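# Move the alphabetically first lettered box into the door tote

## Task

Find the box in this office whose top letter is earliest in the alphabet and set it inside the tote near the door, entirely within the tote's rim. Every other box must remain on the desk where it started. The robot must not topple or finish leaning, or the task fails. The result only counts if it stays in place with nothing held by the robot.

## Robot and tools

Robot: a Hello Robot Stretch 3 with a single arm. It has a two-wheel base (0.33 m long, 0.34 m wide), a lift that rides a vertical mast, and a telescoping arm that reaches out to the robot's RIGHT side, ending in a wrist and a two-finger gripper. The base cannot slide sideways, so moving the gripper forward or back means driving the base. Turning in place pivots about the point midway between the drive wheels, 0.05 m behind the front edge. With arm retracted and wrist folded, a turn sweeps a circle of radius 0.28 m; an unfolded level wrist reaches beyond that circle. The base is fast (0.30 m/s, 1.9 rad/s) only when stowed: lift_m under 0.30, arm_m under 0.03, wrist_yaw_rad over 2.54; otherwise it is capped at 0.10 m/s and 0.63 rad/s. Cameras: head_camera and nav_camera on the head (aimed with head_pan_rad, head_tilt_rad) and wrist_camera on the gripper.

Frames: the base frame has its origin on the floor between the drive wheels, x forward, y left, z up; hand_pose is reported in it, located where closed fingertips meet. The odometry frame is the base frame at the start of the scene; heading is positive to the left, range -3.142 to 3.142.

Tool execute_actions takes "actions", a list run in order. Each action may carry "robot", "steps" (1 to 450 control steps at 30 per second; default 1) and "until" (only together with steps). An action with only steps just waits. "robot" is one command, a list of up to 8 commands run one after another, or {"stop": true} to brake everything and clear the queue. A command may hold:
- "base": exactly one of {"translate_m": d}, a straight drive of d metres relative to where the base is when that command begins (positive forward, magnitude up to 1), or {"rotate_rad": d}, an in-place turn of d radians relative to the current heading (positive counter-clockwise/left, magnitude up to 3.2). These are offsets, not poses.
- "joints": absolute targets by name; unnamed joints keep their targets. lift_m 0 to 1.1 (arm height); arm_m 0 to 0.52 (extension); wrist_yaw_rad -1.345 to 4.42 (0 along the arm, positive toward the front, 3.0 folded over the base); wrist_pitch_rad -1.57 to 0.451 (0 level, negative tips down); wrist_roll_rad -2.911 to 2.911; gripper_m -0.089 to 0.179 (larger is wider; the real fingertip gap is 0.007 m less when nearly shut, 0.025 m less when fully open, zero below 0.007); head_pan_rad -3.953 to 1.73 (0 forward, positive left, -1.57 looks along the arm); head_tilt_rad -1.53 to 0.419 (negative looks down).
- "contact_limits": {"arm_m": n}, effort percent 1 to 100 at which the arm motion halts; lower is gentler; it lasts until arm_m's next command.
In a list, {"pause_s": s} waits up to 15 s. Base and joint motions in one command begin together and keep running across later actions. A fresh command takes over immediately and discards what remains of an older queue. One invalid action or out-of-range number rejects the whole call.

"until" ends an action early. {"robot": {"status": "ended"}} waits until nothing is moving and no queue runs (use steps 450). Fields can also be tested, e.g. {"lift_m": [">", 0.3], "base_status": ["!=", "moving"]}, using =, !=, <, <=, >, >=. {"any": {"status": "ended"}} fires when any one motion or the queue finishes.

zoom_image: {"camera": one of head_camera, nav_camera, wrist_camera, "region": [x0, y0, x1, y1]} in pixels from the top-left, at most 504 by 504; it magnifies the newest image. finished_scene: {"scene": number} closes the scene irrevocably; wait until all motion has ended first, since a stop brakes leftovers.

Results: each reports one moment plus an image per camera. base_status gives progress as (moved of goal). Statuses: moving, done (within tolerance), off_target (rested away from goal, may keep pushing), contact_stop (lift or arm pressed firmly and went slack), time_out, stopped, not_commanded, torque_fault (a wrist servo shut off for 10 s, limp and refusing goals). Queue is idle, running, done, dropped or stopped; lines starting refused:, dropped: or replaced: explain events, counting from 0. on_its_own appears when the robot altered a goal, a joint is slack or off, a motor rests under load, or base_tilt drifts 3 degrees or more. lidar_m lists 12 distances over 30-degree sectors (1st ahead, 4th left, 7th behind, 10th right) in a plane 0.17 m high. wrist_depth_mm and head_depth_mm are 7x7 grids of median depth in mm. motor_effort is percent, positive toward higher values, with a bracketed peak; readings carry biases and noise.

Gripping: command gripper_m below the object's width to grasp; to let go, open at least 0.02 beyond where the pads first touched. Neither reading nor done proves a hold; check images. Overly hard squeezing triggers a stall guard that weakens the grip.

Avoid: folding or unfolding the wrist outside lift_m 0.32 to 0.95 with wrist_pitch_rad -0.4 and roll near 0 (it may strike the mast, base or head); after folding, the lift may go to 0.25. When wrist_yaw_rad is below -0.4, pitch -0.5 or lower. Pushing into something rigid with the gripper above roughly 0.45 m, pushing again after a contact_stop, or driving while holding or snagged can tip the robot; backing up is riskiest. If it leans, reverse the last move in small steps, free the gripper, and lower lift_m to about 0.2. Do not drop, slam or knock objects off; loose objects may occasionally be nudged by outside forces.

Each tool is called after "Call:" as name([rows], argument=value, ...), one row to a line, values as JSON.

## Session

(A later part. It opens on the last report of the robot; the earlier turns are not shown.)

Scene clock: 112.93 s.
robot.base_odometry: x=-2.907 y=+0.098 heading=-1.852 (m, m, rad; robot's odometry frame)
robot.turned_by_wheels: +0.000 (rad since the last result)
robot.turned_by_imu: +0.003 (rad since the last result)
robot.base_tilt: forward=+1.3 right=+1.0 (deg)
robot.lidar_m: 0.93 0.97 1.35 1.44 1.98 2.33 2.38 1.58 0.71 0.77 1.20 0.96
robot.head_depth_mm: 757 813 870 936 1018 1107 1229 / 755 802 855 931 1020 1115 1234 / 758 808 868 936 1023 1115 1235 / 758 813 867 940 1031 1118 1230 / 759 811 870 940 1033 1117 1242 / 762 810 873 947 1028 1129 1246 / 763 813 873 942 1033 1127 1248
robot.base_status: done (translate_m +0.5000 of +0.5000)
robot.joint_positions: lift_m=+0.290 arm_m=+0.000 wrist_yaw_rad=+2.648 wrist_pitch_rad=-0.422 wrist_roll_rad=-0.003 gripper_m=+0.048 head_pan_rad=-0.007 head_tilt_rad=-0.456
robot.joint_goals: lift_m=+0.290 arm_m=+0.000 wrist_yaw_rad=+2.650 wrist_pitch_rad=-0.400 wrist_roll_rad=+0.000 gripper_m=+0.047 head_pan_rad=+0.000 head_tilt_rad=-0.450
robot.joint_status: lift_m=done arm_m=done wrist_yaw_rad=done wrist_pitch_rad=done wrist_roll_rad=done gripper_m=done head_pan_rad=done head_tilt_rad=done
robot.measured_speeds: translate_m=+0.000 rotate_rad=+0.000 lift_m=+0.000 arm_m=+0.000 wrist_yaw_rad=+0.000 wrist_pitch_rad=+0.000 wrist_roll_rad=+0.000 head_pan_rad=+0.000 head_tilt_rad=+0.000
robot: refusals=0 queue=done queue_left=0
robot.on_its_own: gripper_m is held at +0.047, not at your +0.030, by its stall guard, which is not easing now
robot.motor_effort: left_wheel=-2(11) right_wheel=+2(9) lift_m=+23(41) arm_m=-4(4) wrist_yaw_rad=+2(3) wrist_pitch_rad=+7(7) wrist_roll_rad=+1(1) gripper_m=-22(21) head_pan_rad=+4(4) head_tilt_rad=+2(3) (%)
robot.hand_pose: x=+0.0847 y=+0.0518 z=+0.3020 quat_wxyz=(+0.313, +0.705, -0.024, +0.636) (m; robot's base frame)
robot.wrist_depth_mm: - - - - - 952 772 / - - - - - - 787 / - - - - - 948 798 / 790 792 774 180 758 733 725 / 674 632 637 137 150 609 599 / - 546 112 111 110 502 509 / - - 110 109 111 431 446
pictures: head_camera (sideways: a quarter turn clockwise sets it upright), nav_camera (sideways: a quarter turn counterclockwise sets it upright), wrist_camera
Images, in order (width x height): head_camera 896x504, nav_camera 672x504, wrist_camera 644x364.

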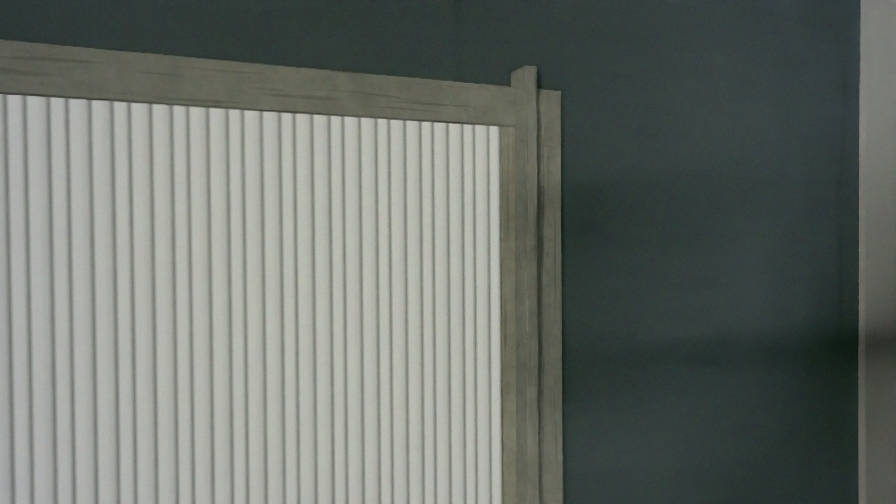

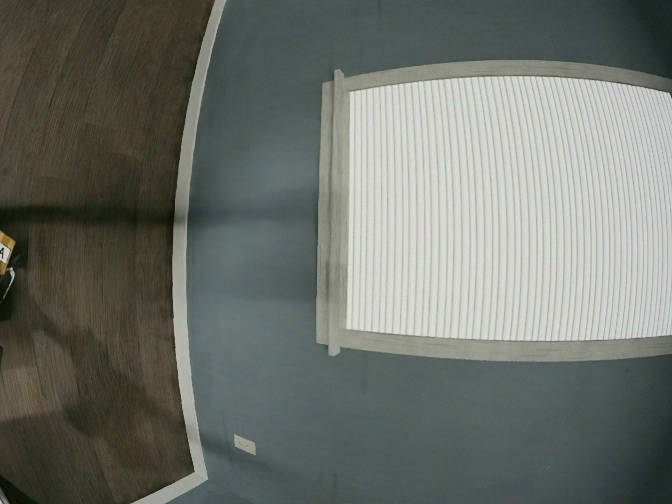

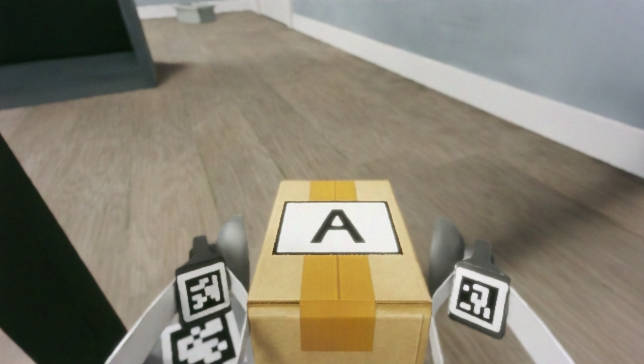

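The lift is down with no contact, and the wrist camera already shows the tote in the distance. Continuing to the passage line, turning toward the door end, and driving through.

Call:
execute_actions([
  {"robot": [{"base": {"translate_m": 0.447}}, {"base": {"rotate_rad": 1.571}}, {"base": {"translate_m": 1.0}}], "steps": 450, "until": {"robot": {"status": "ended"}}},
])

Scene clock: 124.00 s.
robot.base_odometry: x=-2.070 y=-0.608 heading=-0.281 (m, m, rad; robot's odometry frame)
robot.turned_by_wheels: +1.571 (rad since the last result)
robot.turned_by_imu: +1.572 (rad since the last result)
robot.base_tilt: forward=+1.4 right=+1.0 (deg)
robot.lidar_m: 2.17 0.62 0.62 2.32 2.52 1.81 1.79 0.70 0.53 0.51 0.53 0.75
robot.head_depth_mm: 1633 1631 1639 1649 1651 1621 1401 / 2194 2331 2493 2645 2163 1728 1405 / 2214 2361 2528 2685 2273 1729 1406 / 2224 2341 2533 2706 2246 1757 1404 / 2216 2335 2529 2716 2285 1750 1422 / 2227 2404 2531 2749 2282 1755 1421 / 2214 2340 2505 2743 2310 1752 1384
robot.base_status: done (translate_m +1.0000 of +1.0000)
robot.joint_positions: lift_m=+0.290 arm_m=+0.000 wrist_yaw_rad=+2.649 wrist_pitch_rad=-0.422 wrist_roll_rad=-0.003 gripper_m=+0.048 head_pan_rad=-0.007 head_tilt_rad=-0.456
robot.joint_goals: lift_m=+0.290 arm_m=+0.000 wrist_yaw_rad=+2.650 wrist_pitch_rad=-0.400 wrist_roll_rad=+0.000 gripper_m=+0.047 head_pan_rad=+0.000 head_tilt_rad=-0.450
robot.joint_status: lift_m=done arm_m=done wrist_yaw_rad=done wrist_pitch_rad=done wrist_roll_rad=done gripper_m=done head_pan_rad=done head_tilt_rad=done
robot.measured_speeds: translate_m=+0.000 rotate_rad=+0.000 lift_m=+0.000 arm_m=+0.000 wrist_yaw_rad=+0.000 wrist_pitch_rad=+0.000 wrist_roll_rad=+0.000 head_pan_rad=+0.000 head_tilt_rad=+0.000
robot: refusals=0 queue=done queue_left=0
robot.on_its_own: gripper_m is held at +0.047, not at your +0.030, by its stall guard, which is not easing now
robot.motor_effort: left_wheel=-3(9) right_wheel=+4(10) lift_m=+24(24) arm_m=-4(4) wrist_yaw_rad=+3(3) wrist_pitch_rad=+7(7) wrist_roll_rad=+1(1) gripper_m=-22(21) head_pan_rad=+5(4) head_tilt_rad=+3(3) (%)
robot.hand_pose: x=+0.0847 y=+0.0518 z=+0.3019 quat_wxyz=(+0.313, +0.705, -0.024, +0.636) (m; robot's base frame)
robot.wrist_depth_mm: - - - - 612 661 - / - - - - 674 765 - / - - - 936 726 860 940 / 806 781 788 180 738 741 735 / 669 632 639 137 150 610 610 / - 550 111 111 110 511 502 / - - 110 109 111 426 440
pictures: head_camera (sideways: a quarter turn clockwise sets it upright), nav_camera (sideways: a quarter turn counterclockwise sets it upright), wrist_camera
Images, in order (width x height): head_camera 896x504, nav_camera 672x504, wrist_camera 644x364.

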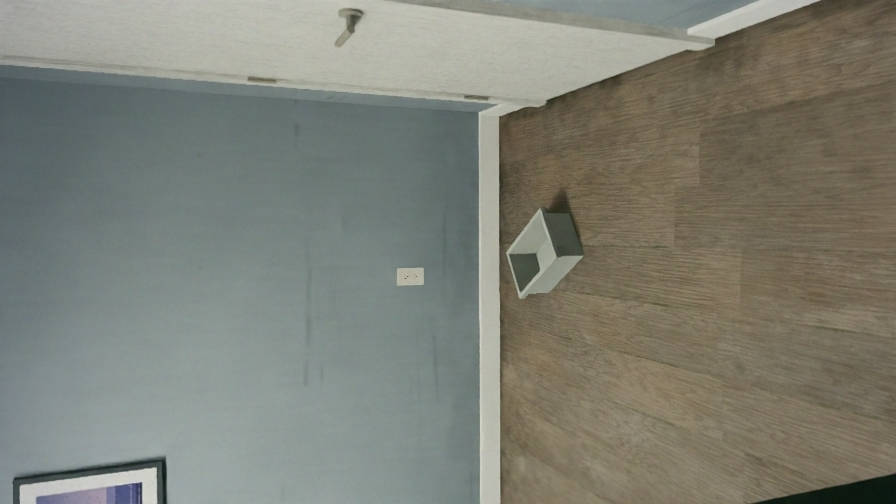

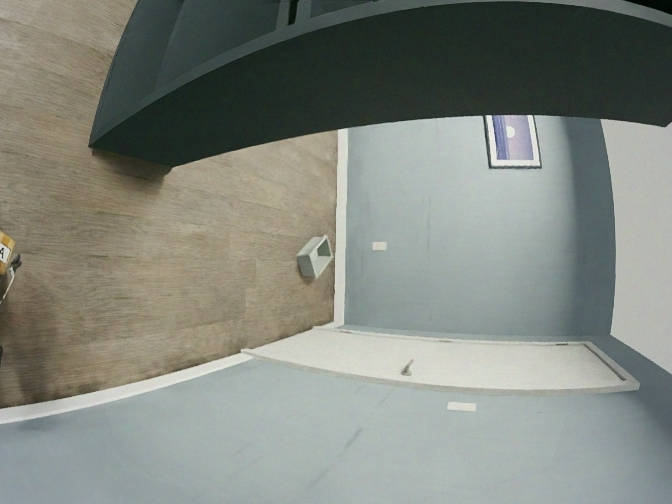

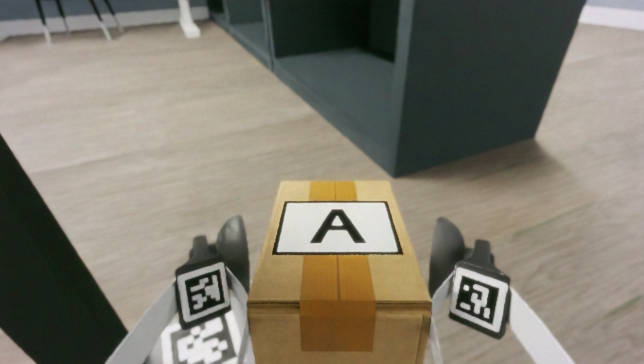

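The tote is in view ahead. Zooming in to get its position and orientation.

Call:
zoom_image(camera="head_camera", region=[480, 190, 610, 310])

Region (480, 190, 610, 310) of head_camera's 896x504 image, scaled by 3.877, with more detail than that image has; it fills the top 465 rows of this view, and the rest is white.

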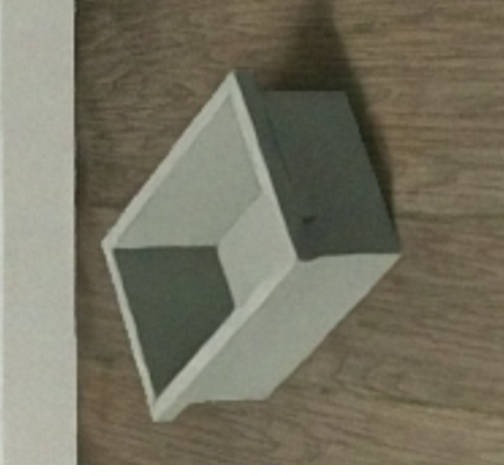

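The tote lies about 2.11 m straight ahead, with its long axis roughly 31° off the direction of travel. I'll drive to about half a metre short of it and turn so the arm side faces it.

Call:
execute_actions([
  {"robot": [{"base": {"translate_m": 1.0}}, {"base": {"translate_m": 0.55}}, {"base": {"rotate_rad": 1.571}, "joints": {"head_pan_rad": -1.57, "head_tilt_rad": -1.1}}], "steps": 450, "until": {"robot": {"status": "ended"}}},
])

Scene clock: 137.43 s.
robot.base_odometry: x=-0.581 y=-1.038 heading=+1.290 (m, m, rad; robot's odometry frame)
robot.turned_by_wheels: +1.571 (rad since the last result)
robot.turned_by_imu: +1.573 (rad since the last result)
robot.base_tilt: forward=+1.3 right=+1.0 (deg)
robot.lidar_m: 2.28 0.93 0.79 1.91 0.77 0.55 0.55 0.57 0.81 1.06 1.12 1.57
robot.head_depth_mm: 1001 1188 1461 1463 1316 1199 1108 / 1007 1189 1472 1472 1320 1211 - / 1004 1200 1472 1468 1304 1230 - / 1015 1208 1494 1485 1301 1230 - / 1016 1216 1497 1476 1316 1199 1099 / 1024 1213 1506 1466 1329 1205 1103 / 1023 1222 1512 1478 1331 1205 1101
robot.base_status: done (rotate_rad +1.5708 of +1.5710)
robot.joint_positions: lift_m=+0.290 arm_m=+0.000 wrist_yaw_rad=+2.649 wrist_pitch_rad=-0.422 wrist_roll_rad=-0.003 gripper_m=+0.048 head_pan_rad=-1.563 head_tilt_rad=-1.087
robot.joint_goals: lift_m=+0.290 arm_m=+0.000 wrist_yaw_rad=+2.650 wrist_pitch_rad=-0.400 wrist_roll_rad=+0.000 gripper_m=+0.047 head_pan_rad=-1.570 head_tilt_rad=-1.100
robot.joint_status: lift_m=done arm_m=done wrist_yaw_rad=done wrist_pitch_rad=done wrist_roll_rad=done gripper_m=done head_pan_rad=done head_tilt_rad=done
robot.measured_speeds: translate_m=+0.000 rotate_rad=+0.000 lift_m=+0.000 arm_m=+0.000 wrist_yaw_rad=+0.000 wrist_pitch_rad=+0.000 wrist_roll_rad=+0.000 head_pan_rad=+0.000 head_tilt_rad=+0.000
robot: refusals=0 queue=done queue_left=0
robot.on_its_own: gripper_m is held at +0.047, not at your +0.030, by its stall guard, which is not easing now
robot.motor_effort: left_wheel=-2(11) right_wheel=+3(12) lift_m=+23(23) arm_m=-4(4) wrist_yaw_rad=+2(2) wrist_pitch_rad=+7(7) wrist_roll_rad=+1(1) gripper_m=-21(22) head_pan_rad=-4(50) head_tilt_rad=-5(32) (%)
robot.hand_pose: x=+0.0847 y=+0.0518 z=+0.3019 quat_wxyz=(+0.313, +0.705, -0.024, +0.636) (m; robot's base frame)
robot.wrist_depth_mm: - - - 870 820 938 - / - - - 977 921 - - / - - - 927 965 949 925 / 800 791 778 179 736 739 735 / 662 638 640 137 150 606 596 / - 552 112 111 110 510 505 / - - 110 109 110 433 441
pictures: head_camera (sideways: a quarter turn clockwise sets it upright), nav_camera (sideways: a quarter turn counterclockwise sets it upright), wrist_camera
Images, in order (width x height): head_camera 896x504, nav_camera 672x504, wrist_camera 644x364.

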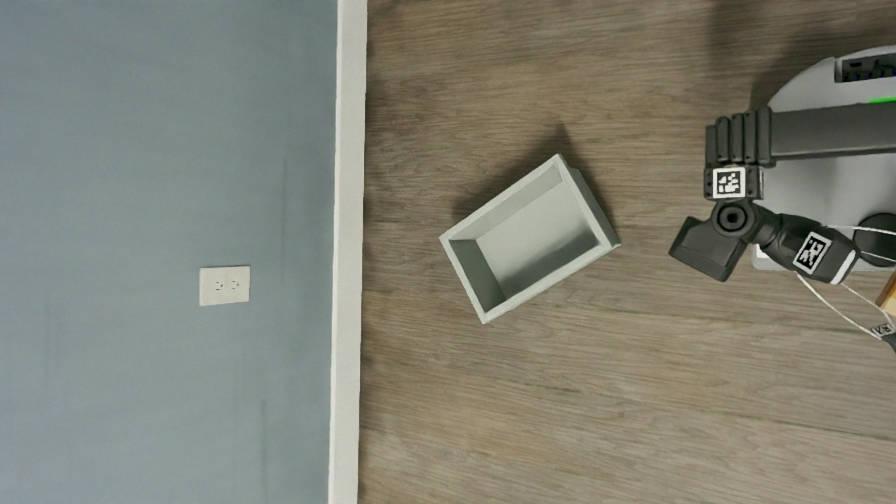

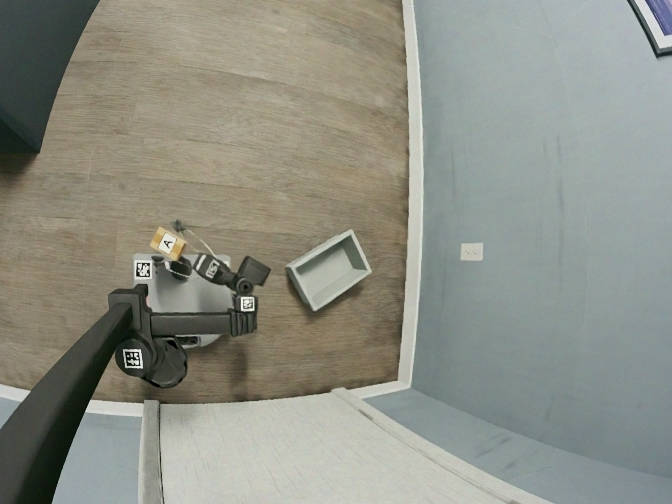

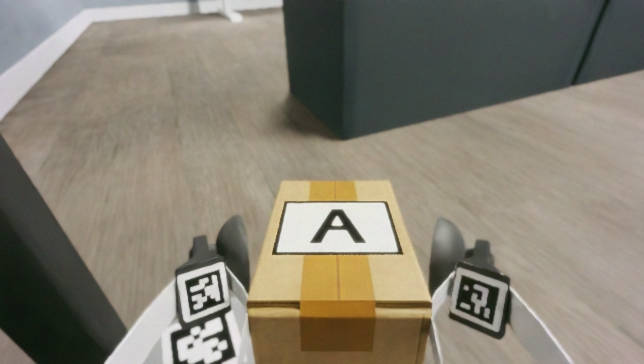

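The tote is now beside the robot on the arm side. Zooming in to refine its position from close range.

Call:
zoom_image(camera="head_camera", region=[420, 130, 640, 340])

Region (420, 130, 640, 340) of head_camera's 896x504 image, scaled by 2.291, with more detail than that image has; it fills the top 481 rows of this view, and the rest is white.

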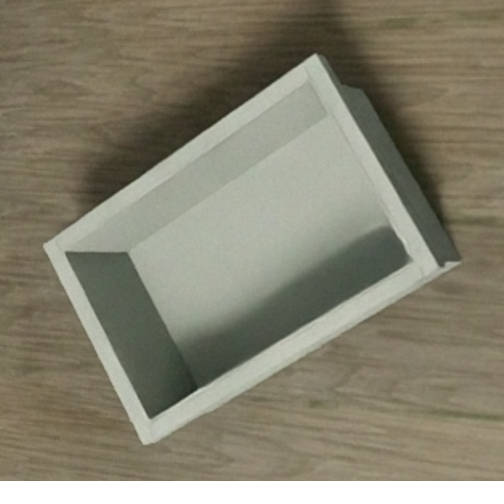

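Up close, the tote centre is about 0.54 m to the robot's right. I'll raise the lift into the safe unfolding range and back up 8 cm so the hand ends up over the tote centre.

Call:
execute_actions([
  {"robot": {"base": {"translate_m": -0.081}, "joints": {"lift_m": 0.35, "wrist_pitch_rad": -0.4}}, "steps": 300, "until": {"robot": {"status": "ended"}}},
  {"robot": {"joints": {"wrist_yaw_rad": 0.54, "arm_m": 0.25}}, "steps": 300, "until": {"robot": {"status": "ended"}}},
])

Scene clock: 144.17 s.
robot.base_odometry: x=-0.603 y=-1.115 heading=+1.290 (m, m, rad; robot's odometry frame)
robot.turned_by_wheels: +0.000 (rad since the last result)
robot.turned_by_imu: +0.001 (rad since the last result)
robot.base_tilt: forward=+1.4 right=+1.0 (deg)
robot.lidar_m: 2.29 0.93 0.83 1.63 0.66 0.47 0.46 0.49 0.69 1.06 1.11 1.57
robot.head_depth_mm: 996 1183 1462 1431 1312 1189 1105 / 1001 1187 1473 1461 1307 1194 - / 1004 1198 1477 1501 1302 1206 - / 1017 1201 1488 1517 1304 1199 - / 1016 1209 1495 1422 1308 1203 1095 / 1014 1211 1500 1480 1322 1209 1097 / 1022 1224 1522 1483 1338 1210 1098
robot.base_status: done (translate_m -0.0810 of -0.0810)
robot.joint_positions: lift_m=+0.350 arm_m=+0.250 wrist_yaw_rad=+0.541 wrist_pitch_rad=-0.422 wrist_roll_rad=-0.003 gripper_m=+0.048 head_pan_rad=-1.564 head_tilt_rad=-1.087
robot.joint_goals: lift_m=+0.350 arm_m=+0.250 wrist_yaw_rad=+0.540 wrist_pitch_rad=-0.400 wrist_roll_rad=+0.000 gripper_m=+0.047 head_pan_rad=-1.570 head_tilt_rad=-1.100
robot.joint_status: lift_m=done arm_m=done wrist_yaw_rad=done wrist_pitch_rad=done wrist_roll_rad=done gripper_m=done head_pan_rad=done head_tilt_rad=done
robot.measured_speeds: translate_m=+0.000 rotate_rad=+0.000 lift_m=+0.000 arm_m=+0.000 wrist_yaw_rad=+0.000 wrist_pitch_rad=+0.000 wrist_roll_rad=+0.000 head_pan_rad=+0.000 head_tilt_rad=+0.000
robot: refusals=0 queue=done queue_left=0
robot.on_its_own: gripper_m is held at +0.047, not at your +0.030, by its stall guard, which is not easing now
robot.motor_effort: left_wheel=-3(10) right_wheel=+3(6) lift_m=+35(33) arm_m=+5(4) wrist_yaw_rad=-2(3) wrist_pitch_rad=+7(6) wrist_roll_rad=+1(1) gripper_m=-22(21) head_pan_rad=-4(4) head_tilt_rad=-5(5) (%)
robot.hand_pose: x=+0.0938 y=-0.5864 z=+0.3614 quat_wxyz=(+0.707, +0.328, -0.625, +0.042) (m; robot's base frame)
robot.wrist_depth_mm: - - 805 658 554 479 423 / - - 897 709 591 507 450 / - - - 782 639 544 474 / 923 903 865 180 679 590 505 / 735 725 732 137 151 615 535 / 614 613 114 111 110 584 549 / 532 521 501 109 111 495 504
pictures: head_camera (sideways: a quarter turn clockwise sets it upright), nav_camera (sideways: a quarter turn counterclockwise sets it upright), wrist_camera
Images, in order (width x height): head_camera 896x504, nav_camera 672x504, wrist_camera 644x364.

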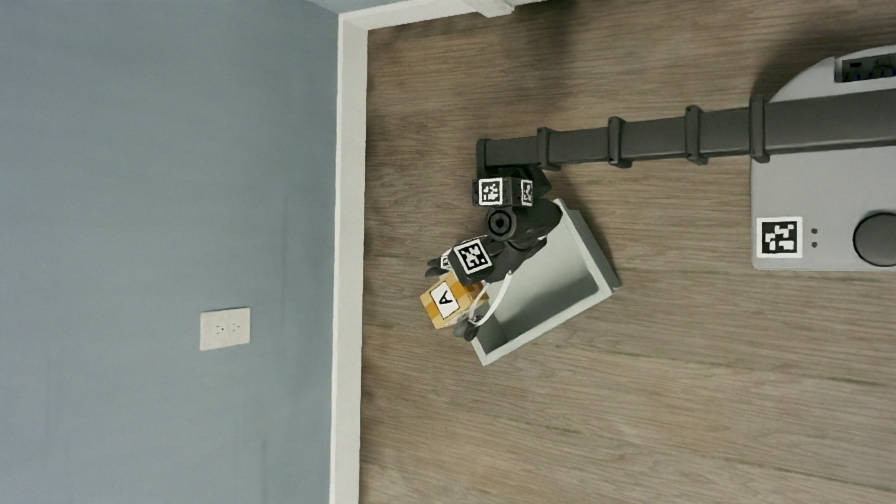

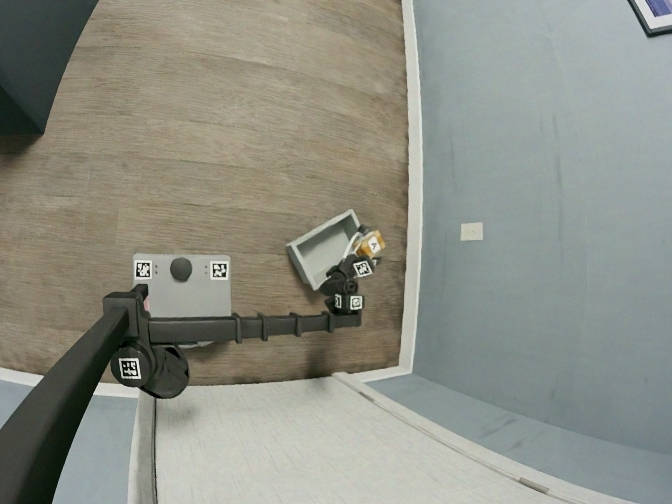

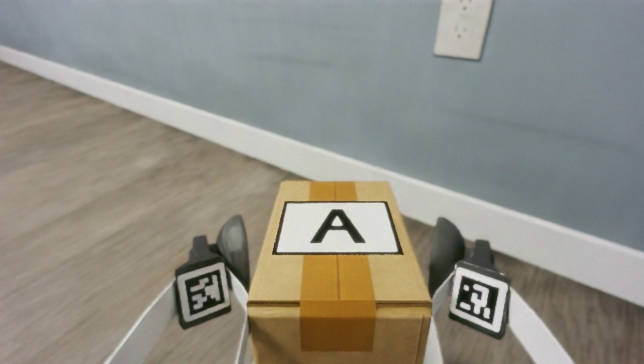

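The gripper is over the tote area. Next I'll pitch the wrist down so the fingers can enter the tote, then check the hand pose.

Call:
execute_actions([
  {"robot": {"joints": {"wrist_pitch_rad": -0.75, "lift_m": 0.26}}, "steps": 300, "until": {"robot": {"status": "ended"}}},
])

Scene clock: 145.87 s.
robot.base_odometry: x=-0.603 y=-1.115 heading=+1.290 (m, m, rad; robot's odometry frame)
robot.turned_by_wheels: +0.000 (rad since the last result)
robot.turned_by_imu: +0.000 (rad since the last result)
robot.base_tilt: forward=+1.4 right=+1.0 (deg)
robot.lidar_m: 2.29 0.93 0.84 1.64 0.66 0.47 0.46 0.49 0.69 1.06 1.12 1.57
robot.head_depth_mm: 997 1193 1460 1440 1314 1189 1099 / 1002 1188 1462 1477 1320 1189 - / 1008 1189 1480 1474 1282 1197 - / 1010 1196 1483 1468 1284 1199 - / 1010 1207 1493 1467 1307 1199 1095 / 1015 1205 1487 1466 1330 1202 1097 / 1023 1220 1509 1468 1332 1197 1100
robot.base_status: done (translate_m -0.0810 of -0.0810)
robot.joint_positions: lift_m=+0.260 arm_m=+0.250 wrist_yaw_rad=+0.541 wrist_pitch_rad=-0.765 wrist_roll_rad=-0.003 gripper_m=+0.048 head_pan_rad=-1.564 head_tilt_rad=-1.087
robot.joint_goals: lift_m=+0.260 arm_m=+0.250 wrist_yaw_rad=+0.540 wrist_pitch_rad=-0.750 wrist_roll_rad=+0.000 gripper_m=+0.047 head_pan_rad=-1.570 head_tilt_rad=-1.100
robot.joint_status: lift_m=done arm_m=done wrist_yaw_rad=done wrist_pitch_rad=done wrist_roll_rad=done gripper_m=done head_pan_rad=done head_tilt_rad=done
robot.measured_speeds: translate_m=+0.000 rotate_rad=+0.000 lift_m=+0.000 arm_m=+0.000 wrist_yaw_rad=+0.000 wrist_pitch_rad=+0.000 wrist_roll_rad=+0.000 head_pan_rad=+0.000 head_tilt_rad=+0.000
robot: refusals=0 queue=done queue_left=0
robot.on_its_own: gripper_m is held at +0.047, not at your +0.030, by its stall guard, which is not easing now
robot.motor_effort: left_wheel=-3(3) right_wheel=+3(3) lift_m=+24(36) arm_m=+5(5) wrist_yaw_rad=-2(1) wrist_pitch_rad=+5(10) wrist_roll_rad=+1(1) gripper_m=-22(22) head_pan_rad=-3(4) head_tilt_rad=-5(5) (%)
robot.hand_pose: x=+0.0651 y=-0.5387 z=+0.2041 quat_wxyz=(+0.704, +0.430, -0.560, -0.079) (m; robot's base frame)
robot.wrist_depth_mm: 717 706 704 675 614 521 461 / 619 604 590 577 574 540 504 / 528 525 506 358 348 486 479 / 463 463 432 177 339 431 427 / 413 409 349 136 149 386 382 / 380 370 113 111 110 354 351 / 344 342 222 109 111 227 323
pictures: head_camera (sideways: a quarter turn clockwise sets it upright), nav_camera (sideways: a quarter turn counterclockwise sets it upright), wrist_camera
Images, in order (width x height): head_camera 896x504, nav_camera 672x504, wrist_camera 644x364.

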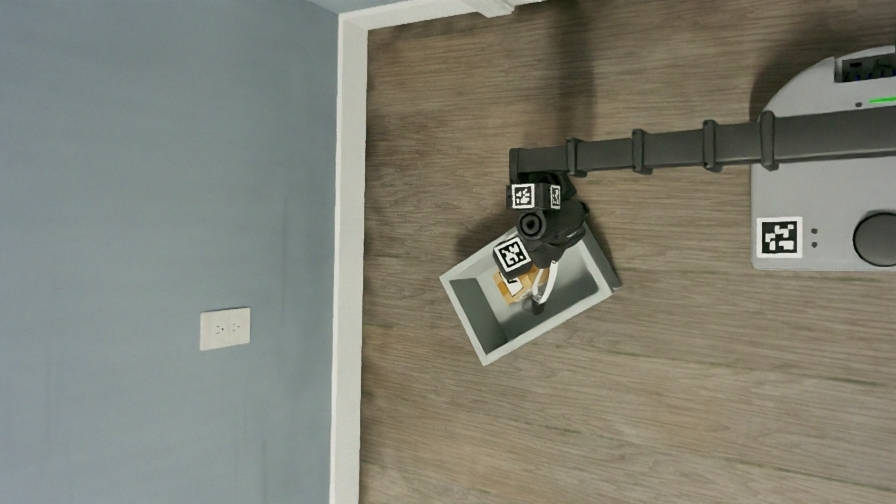

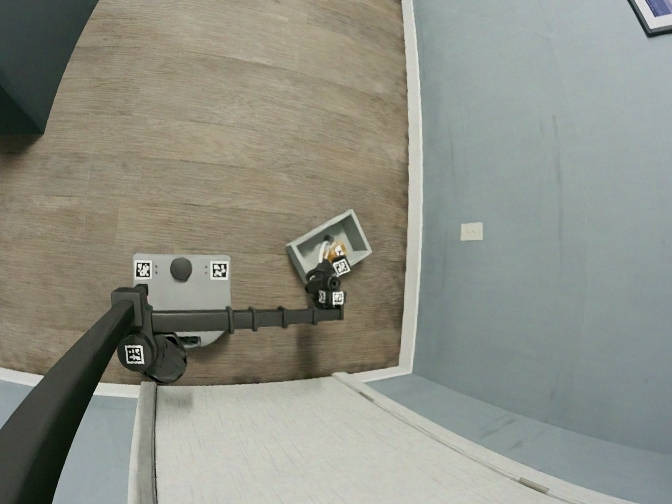

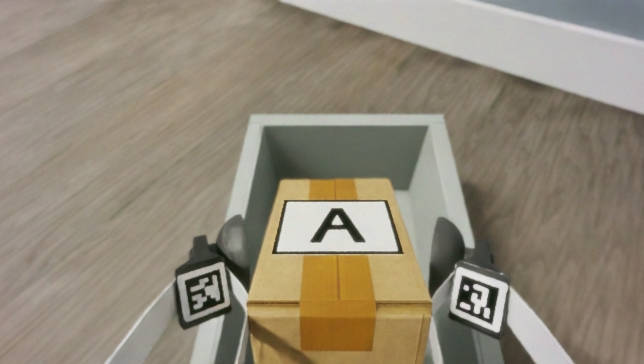

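The tote lines up with the gripper in the wrist view, and the hand is over the tote centre. Lowering in steps for a gentle placement.

Call:
execute_actions([
  {"robot": {"joints": {"lift_m": 0.14}}, "steps": 200, "until": {"robot": {"status": "ended"}}},
])

Scene clock: 148.27 s.
robot.base_odometry: x=-0.603 y=-1.115 heading=+1.290 (m, m, rad; robot's odometry frame)
robot.turned_by_wheels: +0.000 (rad since the last result)
robot.turned_by_imu: +0.001 (rad since the last result)
robot.base_tilt: forward=+1.3 right=+1.0 (deg)
robot.lidar_m: 2.29 0.93 0.83 1.64 0.66 0.47 0.46 0.49 0.69 1.06 1.11 1.56
robot.head_depth_mm: 999 1190 1461 1445 1315 1196 1110 / 999 1186 1473 1473 1322 1192 - / 1002 1197 1483 1470 1355 1202 - / 1005 1206 1483 1477 1264 1195 - / 1010 1207 1486 1475 1302 1200 1092 / 1015 1209 1497 1481 1335 1203 1092 / 1017 1220 1511 1481 1321 1204 1098
robot.base_status: done (translate_m -0.0810 of -0.0810)
robot.joint_positions: lift_m=+0.140 arm_m=+0.250 wrist_yaw_rad=+0.541 wrist_pitch_rad=-0.765 wrist_roll_rad=-0.003 gripper_m=+0.048 head_pan_rad=-1.564 head_tilt_rad=-1.087
robot.joint_goals: lift_m=+0.140 arm_m=+0.250 wrist_yaw_rad=+0.540 wrist_pitch_rad=-0.750 wrist_roll_rad=+0.000 gripper_m=+0.047 head_pan_rad=-1.570 head_tilt_rad=-1.100
robot.joint_status: lift_m=done arm_m=done wrist_yaw_rad=done wrist_pitch_rad=done wrist_roll_rad=done gripper_m=done head_pan_rad=done head_tilt_rad=done
robot.measured_speeds: translate_m=+0.000 rotate_rad=+0.000 lift_m=+0.000 arm_m=+0.000 wrist_yaw_rad=+0.000 wrist_pitch_rad=+0.000 wrist_roll_rad=+0.000 head_pan_rad=+0.000 head_tilt_rad=+0.000
robot: refusals=0 queue=done queue_left=0
robot.on_its_own: gripper_m is held at +0.047, not at your +0.030, by its stall guard, which is not easing now
robot.motor_effort: left_wheel=-3(2) right_wheel=+3(3) lift_m=+23(20) arm_m=+5(4) wrist_yaw_rad=-1(2) wrist_pitch_rad=+5(5) wrist_roll_rad=+1(1) gripper_m=-22(23) head_pan_rad=-4(4) head_tilt_rad=-5(4) (%)
robot.hand_pose: x=+0.0651 y=-0.5387 z=+0.0840 quat_wxyz=(+0.704, +0.430, -0.560, -0.079) (m; robot's base frame)
robot.wrist_depth_mm: 485 465 248 253 250 401 423 / 403 398 236 291 286 212 365 / 353 338 240 323 313 177 318 / 306 164 241 179 281 176 276 / 277 141 205 136 149 175 132 / 248 127 114 111 110 150 119 / 116 125 197 109 111 189 113
pictures: head_camera (sideways: a quarter turn clockwise sets it upright), nav_camera (sideways: a quarter turn counterclockwise sets it upright), wrist_camera
Images, in order (width x height): head_camera 896x504, nav_camera 672x504, wrist_camera 644x364.

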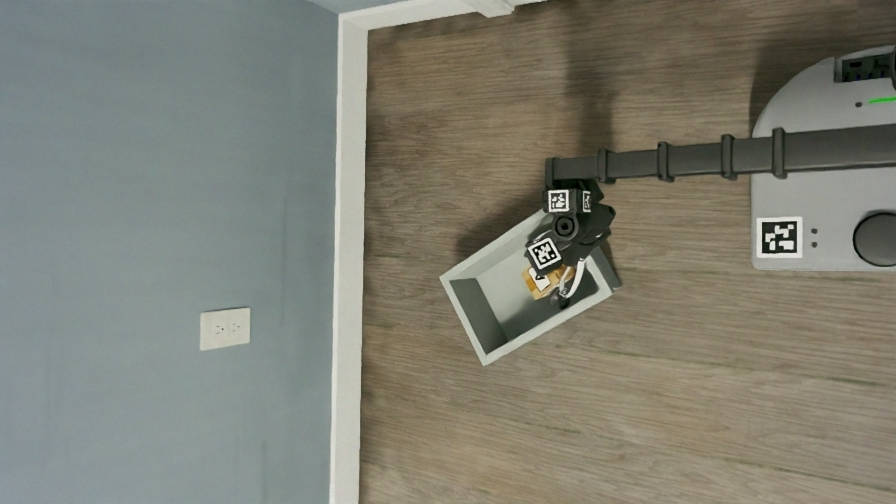

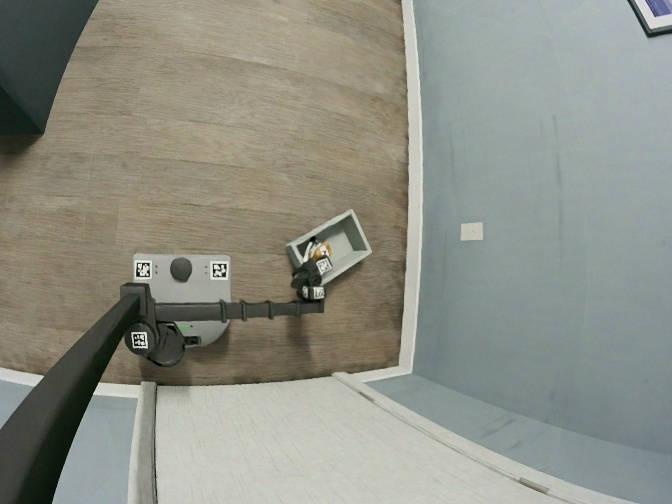

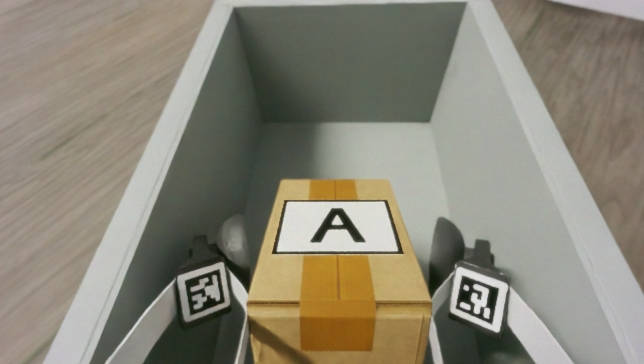

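The box is inside the tote opening, with the walls centred in the wrist view. Continuing the descent in small steps.

Call:
execute_actions([
  {"robot": {"joints": {"lift_m": 0.115}}, "steps": 150, "until": {"robot": {"status": "ended"}}},
])

Scene clock: 149.43 s.
robot.base_odometry: x=-0.603 y=-1.115 heading=+1.290 (m, m, rad; robot's odometry frame)
robot.turned_by_wheels: +0.000 (rad since the last result)
robot.turned_by_imu: +0.000 (rad since the last result)
robot.base_tilt: forward=+1.3 right=+1.0 (deg)
robot.lidar_m: 2.29 0.93 0.84 1.64 0.66 0.47 0.46 0.49 0.69 1.06 1.11 1.57
robot.head_depth_mm: 995 1185 1465 1453 1308 1188 1102 / 1000 1189 1456 1458 1323 1195 - / 1002 1196 1480 1470 1363 1204 - / 1012 1198 1484 1469 1269 1192 - / 1012 1206 1496 1468 1310 1197 1098 / 1020 1208 1504 1473 1322 1199 1095 / 1023 1221 1506 1473 1328 1209 1100
robot.base_status: done (translate_m -0.0810 of -0.0810)
robot.joint_positions: lift_m=+0.115 arm_m=+0.250 wrist_yaw_rad=+0.541 wrist_pitch_rad=-0.765 wrist_roll_rad=-0.003 gripper_m=+0.048 head_pan_rad=-1.564 head_tilt_rad=-1.087
robot.joint_goals: lift_m=+0.115 arm_m=+0.250 wrist_yaw_rad=+0.540 wrist_pitch_rad=-0.750 wrist_roll_rad=+0.000 gripper_m=+0.047 head_pan_rad=-1.570 head_tilt_rad=-1.100
robot.joint_status: lift_m=done arm_m=done wrist_yaw_rad=done wrist_pitch_rad=done wrist_roll_rad=done gripper_m=done head_pan_rad=done head_tilt_rad=done
robot.measured_speeds: translate_m=+0.000 rotate_rad=+0.000 lift_m=+0.000 arm_m=+0.000 wrist_yaw_rad=+0.000 wrist_pitch_rad=+0.000 wrist_roll_rad=+0.000 head_pan_rad=+0.000 head_tilt_rad=+0.000
robot: refusals=0 queue=done queue_left=0
robot.on_its_own: gripper_m is held at +0.047, not at your +0.030, by its stall guard, which is not easing now
robot.motor_effort: left_wheel=-3(3) right_wheel=+3(3) lift_m=+23(21) arm_m=+5(5) wrist_yaw_rad=-1(2) wrist_pitch_rad=+5(5) wrist_roll_rad=+1(1) gripper_m=-22(22) head_pan_rad=-3(3) head_tilt_rad=-5(5) (%)
robot.hand_pose: x=+0.0651 y=-0.5387 z=+0.0590 quat_wxyz=(+0.704, +0.430, -0.560, -0.079) (m; robot's base frame)
robot.wrist_depth_mm: 429 421 237 252 250 178 376 / 361 164 238 290 284 177 314 / 314 142 240 295 290 176 128 / 275 131 240 177 255 175 115 / 109 132 206 136 149 175 113 / 100 125 114 111 110 151 113 / 100 125 190 109 111 184 112
pictures: head_camera (sideways: a quarter turn clockwise sets it upright), nav_camera (sideways: a quarter turn counterclockwise sets it upright), wrist_camera
Images, in order (width x height): head_camera 896x504, nav_camera 672x504, wrist_camera 644x364.

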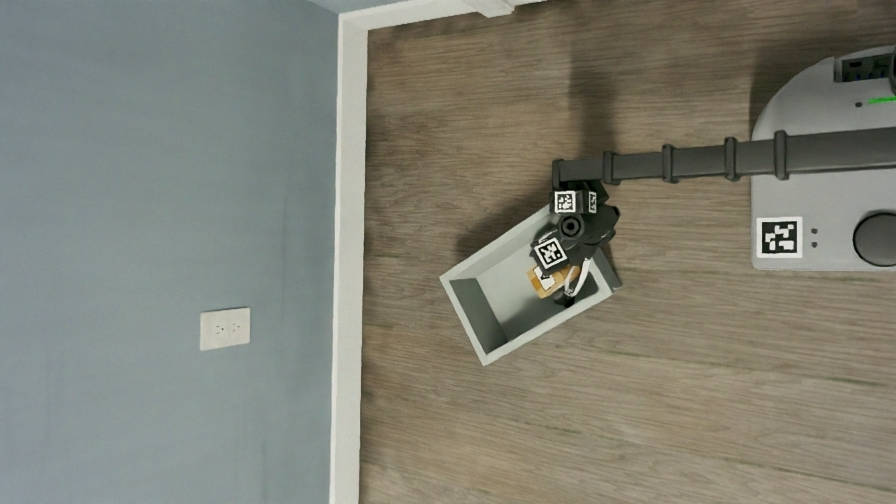

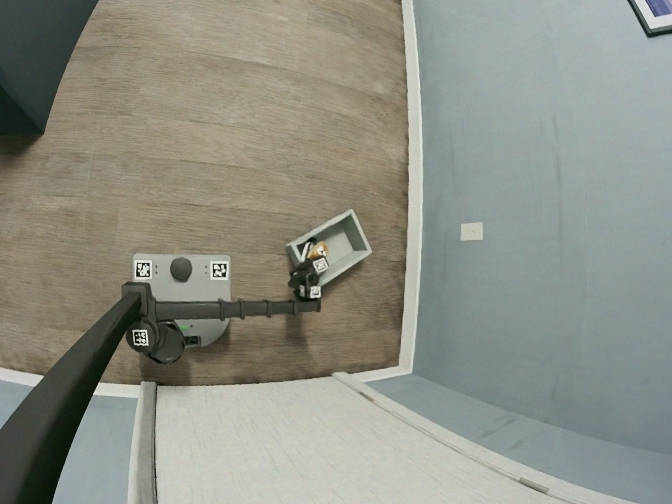

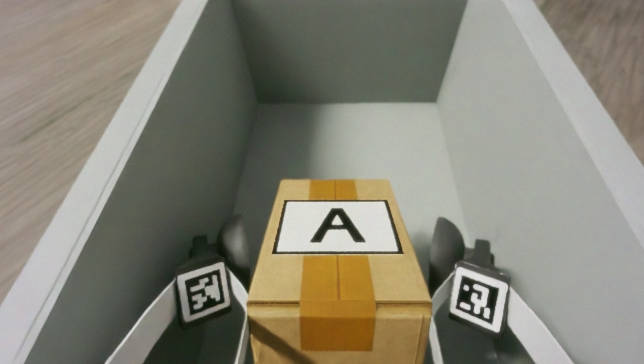

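No contact yet. Lowering a little further.

Call:
execute_actions([
  {"robot": {"joints": {"lift_m": 0.10}}, "steps": 150, "until": {"robot": {"status": "ended"}}},
])

Scene clock: 150.37 s.
robot.base_odometry: x=-0.603 y=-1.115 heading=+1.290 (m, m, rad; robot's odometry frame)
robot.turned_by_wheels: +0.000 (rad since the last result)
robot.turned_by_imu: +0.000 (rad since the last result)
robot.base_tilt: forward=+1.4 right=+1.0 (deg)
robot.lidar_m: 2.28 0.93 0.83 1.64 0.66 0.47 0.46 0.49 0.69 1.07 1.11 1.57
robot.head_depth_mm: 999 1185 1449 1437 1311 1199 1103 / 1003 1192 1485 1471 1326 1189 - / 1003 1205 1468 1465 1349 1209 - / 1011 1194 1480 1465 1287 1196 - / 1012 1203 1500 1478 1306 1199 1108 / 1015 1208 1498 1478 1317 1206 1103 / 1021 1217 1515 1477 1334 1204 1104
robot.base_status: done (translate_m -0.0810 of -0.0810)
robot.joint_positions: lift_m=+0.101 arm_m=+0.250 wrist_yaw_rad=+0.541 wrist_pitch_rad=-0.745 wrist_roll_rad=-0.003 gripper_m=+0.048 head_pan_rad=-1.564 head_tilt_rad=-1.087
robot.joint_goals: lift_m=+0.100 arm_m=+0.250 wrist_yaw_rad=+0.540 wrist_pitch_rad=-0.750 wrist_roll_rad=+0.000 gripper_m=+0.047 head_pan_rad=-1.570 head_tilt_rad=-1.100
robot.joint_status: lift_m=done arm_m=done wrist_yaw_rad=done wrist_pitch_rad=done wrist_roll_rad=done gripper_m=done head_pan_rad=done head_tilt_rad=done
robot.measured_speeds: translate_m=+0.000 rotate_rad=+0.000 lift_m=+0.000 arm_m=+0.000 wrist_yaw_rad=+0.000 wrist_pitch_rad=+0.000 wrist_roll_rad=+0.000 head_pan_rad=+0.000 head_tilt_rad=+0.000
robot: refusals=0 queue=done queue_left=0
robot.on_its_own: gripper_m is held at +0.047, not at your +0.030, by its stall guard, which is not easing now
robot.motor_effort: left_wheel=-3(3) right_wheel=+3(3) lift_m=+17(21) arm_m=+5(4) wrist_yaw_rad=-2(2) wrist_pitch_rad=-1(5) wrist_roll_rad=+1(1) gripper_m=-22(22) head_pan_rad=-4(4) head_tilt_rad=-5(5) (%)
robot.hand_pose: x=+0.0671 y=-0.5421 z=+0.0478 quat_wxyz=(+0.705, +0.424, -0.564, -0.072) (m; robot's base frame)
robot.wrist_depth_mm: 422 403 236 247 244 178 370 / 352 150 236 284 282 178 134 / 302 131 238 282 277 176 117 / 110 131 238 178 245 176 113 / 100 132 204 136 150 175 113 / 102 124 113 111 110 151 113 / 103 124 179 109 111 174 112
pictures: head_camera (sideways: a quarter turn clockwise sets it upright), nav_camera (sideways: a quarter turn counterclockwise sets it upright), wrist_camera
Images, in order (width x height): head_camera 896x504, nav_camera 672x504, wrist_camera 644x364.

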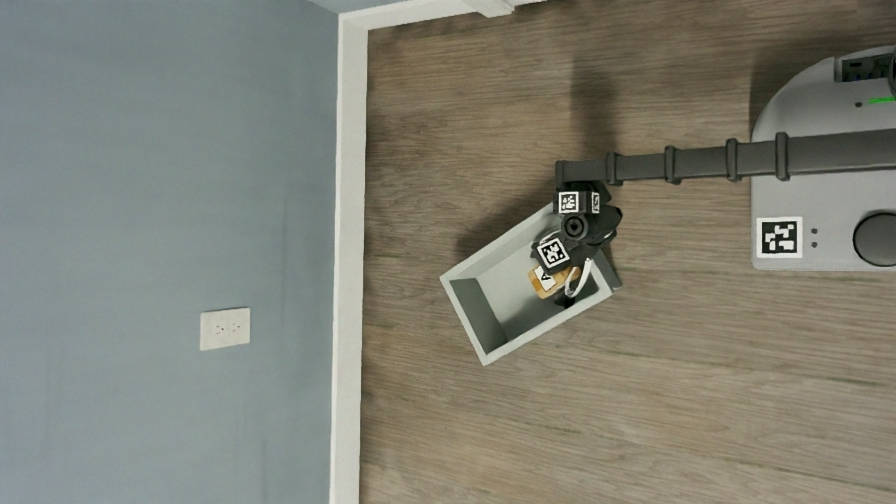

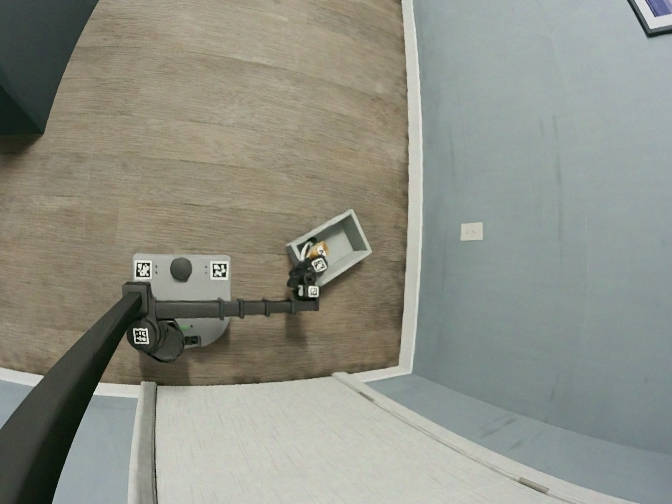

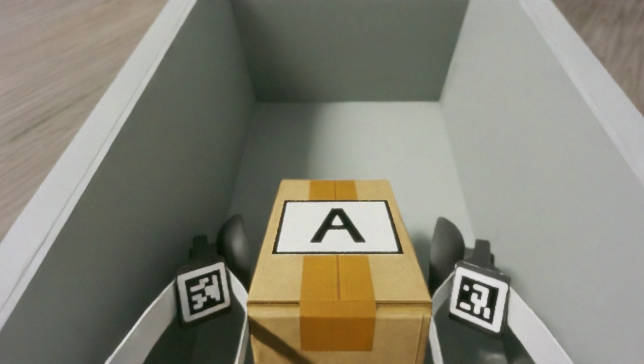

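The wrist pitch and lift effort both changed, which means the box's lower edge now rests on the tote floor. Releasing the gripper.

Call:
execute_actions([
  {"robot": {"joints": {"gripper_m": 0.10}}, "steps": 120, "until": {"robot": {"status": "ended"}}},
])

Scene clock: 151.67 s.
robot.base_odometry: x=-0.603 y=-1.115 heading=+1.290 (m, m, rad; robot's odometry frame)
robot.turned_by_wheels: +0.000 (rad since the last result)
robot.turned_by_imu: +0.000 (rad since the last result)
robot.base_tilt: forward=+1.4 right=+1.0 (deg)
robot.lidar_m: 2.28 0.93 0.84 1.64 0.66 0.47 0.46 0.49 0.69 1.06 1.12 1.57
robot.head_depth_mm: 1000 1184 1467 1443 1314 1191 1109 / 1006 1197 1462 1466 1314 1197 - / 1004 1198 1472 1478 1357 1220 - / 1011 1197 1475 1476 1289 1197 - / 1016 1199 1484 1475 1295 1205 1090 / 1017 1210 1501 1482 1326 1199 1097 / 1023 1219 1513 1485 1329 1219 1097
robot.base_status: done (translate_m -0.0810 of -0.0810)
robot.joint_positions: lift_m=+0.101 arm_m=+0.250 wrist_yaw_rad=+0.541 wrist_pitch_rad=-0.745 wrist_roll_rad=-0.003 gripper_m=+0.100 head_pan_rad=-1.564 head_tilt_rad=-1.087
robot.joint_goals: lift_m=+0.100 arm_m=+0.250 wrist_yaw_rad=+0.540 wrist_pitch_rad=-0.750 wrist_roll_rad=+0.000 gripper_m=+0.100 head_pan_rad=-1.570 head_tilt_rad=-1.100
robot.joint_status: lift_m=done arm_m=done wrist_yaw_rad=done wrist_pitch_rad=done wrist_roll_rad=done gripper_m=done head_pan_rad=done head_tilt_rad=done
robot.measured_speeds: translate_m=+0.000 rotate_rad=+0.000 lift_m=+0.000 arm_m=+0.000 wrist_yaw_rad=+0.000 wrist_pitch_rad=+0.000 wrist_roll_rad=+0.000 head_pan_rad=+0.000 head_tilt_rad=+0.000
robot: refusals=0 queue=done queue_left=0
robot.motor_effort: left_wheel=-3(3) right_wheel=+3(3) lift_m=+17(17) arm_m=+4(4) wrist_yaw_rad=-1(1) wrist_pitch_rad=-1(1) wrist_roll_rad=+1(1) gripper_m=-1(80) head_pan_rad=-4(4) head_tilt_rad=-5(5) (%)
robot.hand_pose: x=+0.0671 y=-0.5421 z=+0.0478 quat_wxyz=(+0.705, +0.424, -0.564, -0.071) (m; robot's base frame)
robot.wrist_depth_mm: 424 402 236 246 246 178 366 / 354 149 237 285 279 178 134 / 304 130 238 285 278 176 116 / 110 131 239 250 246 176 113 / 100 132 221 223 223 162 113 / 102 124 202 151 192 151 113 / 103 124 183 137 175 174 113
pictures: head_camera (sideways: a quarter turn clockwise sets it upright), nav_camera (sideways: a quarter turn counterclockwise sets it upright), wrist_camera
Images, in order (width x height): head_camera 896x504, nav_camera 672x504, wrist_camera 644x364.

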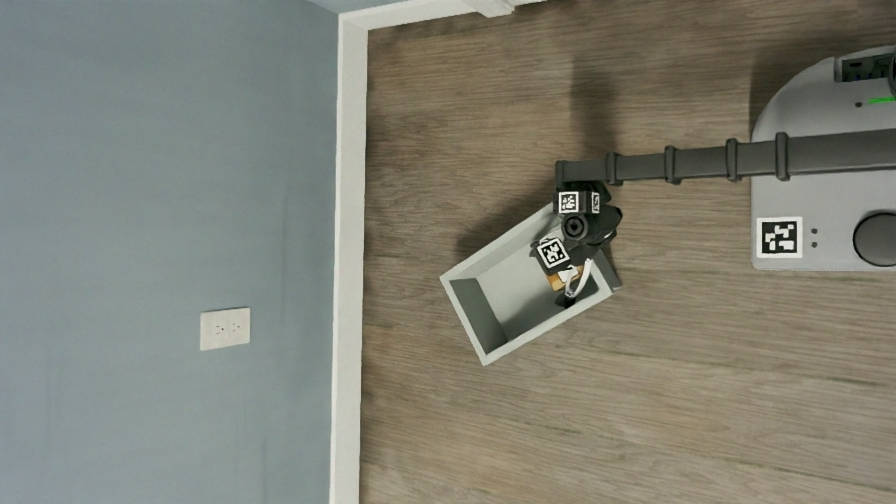

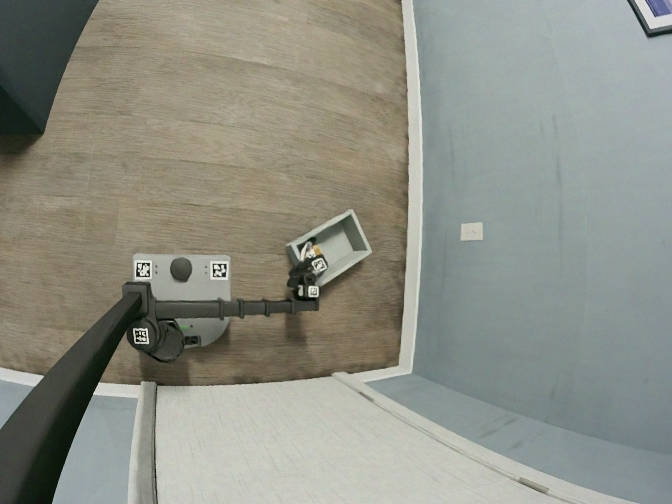

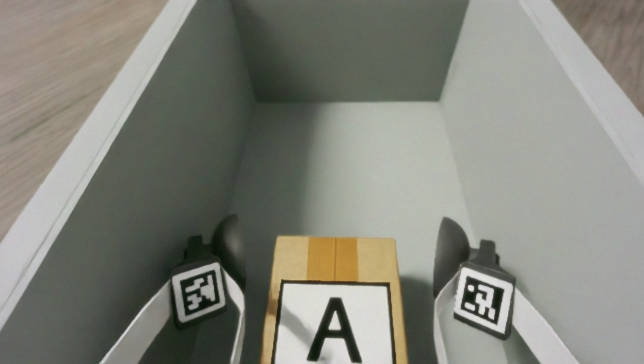

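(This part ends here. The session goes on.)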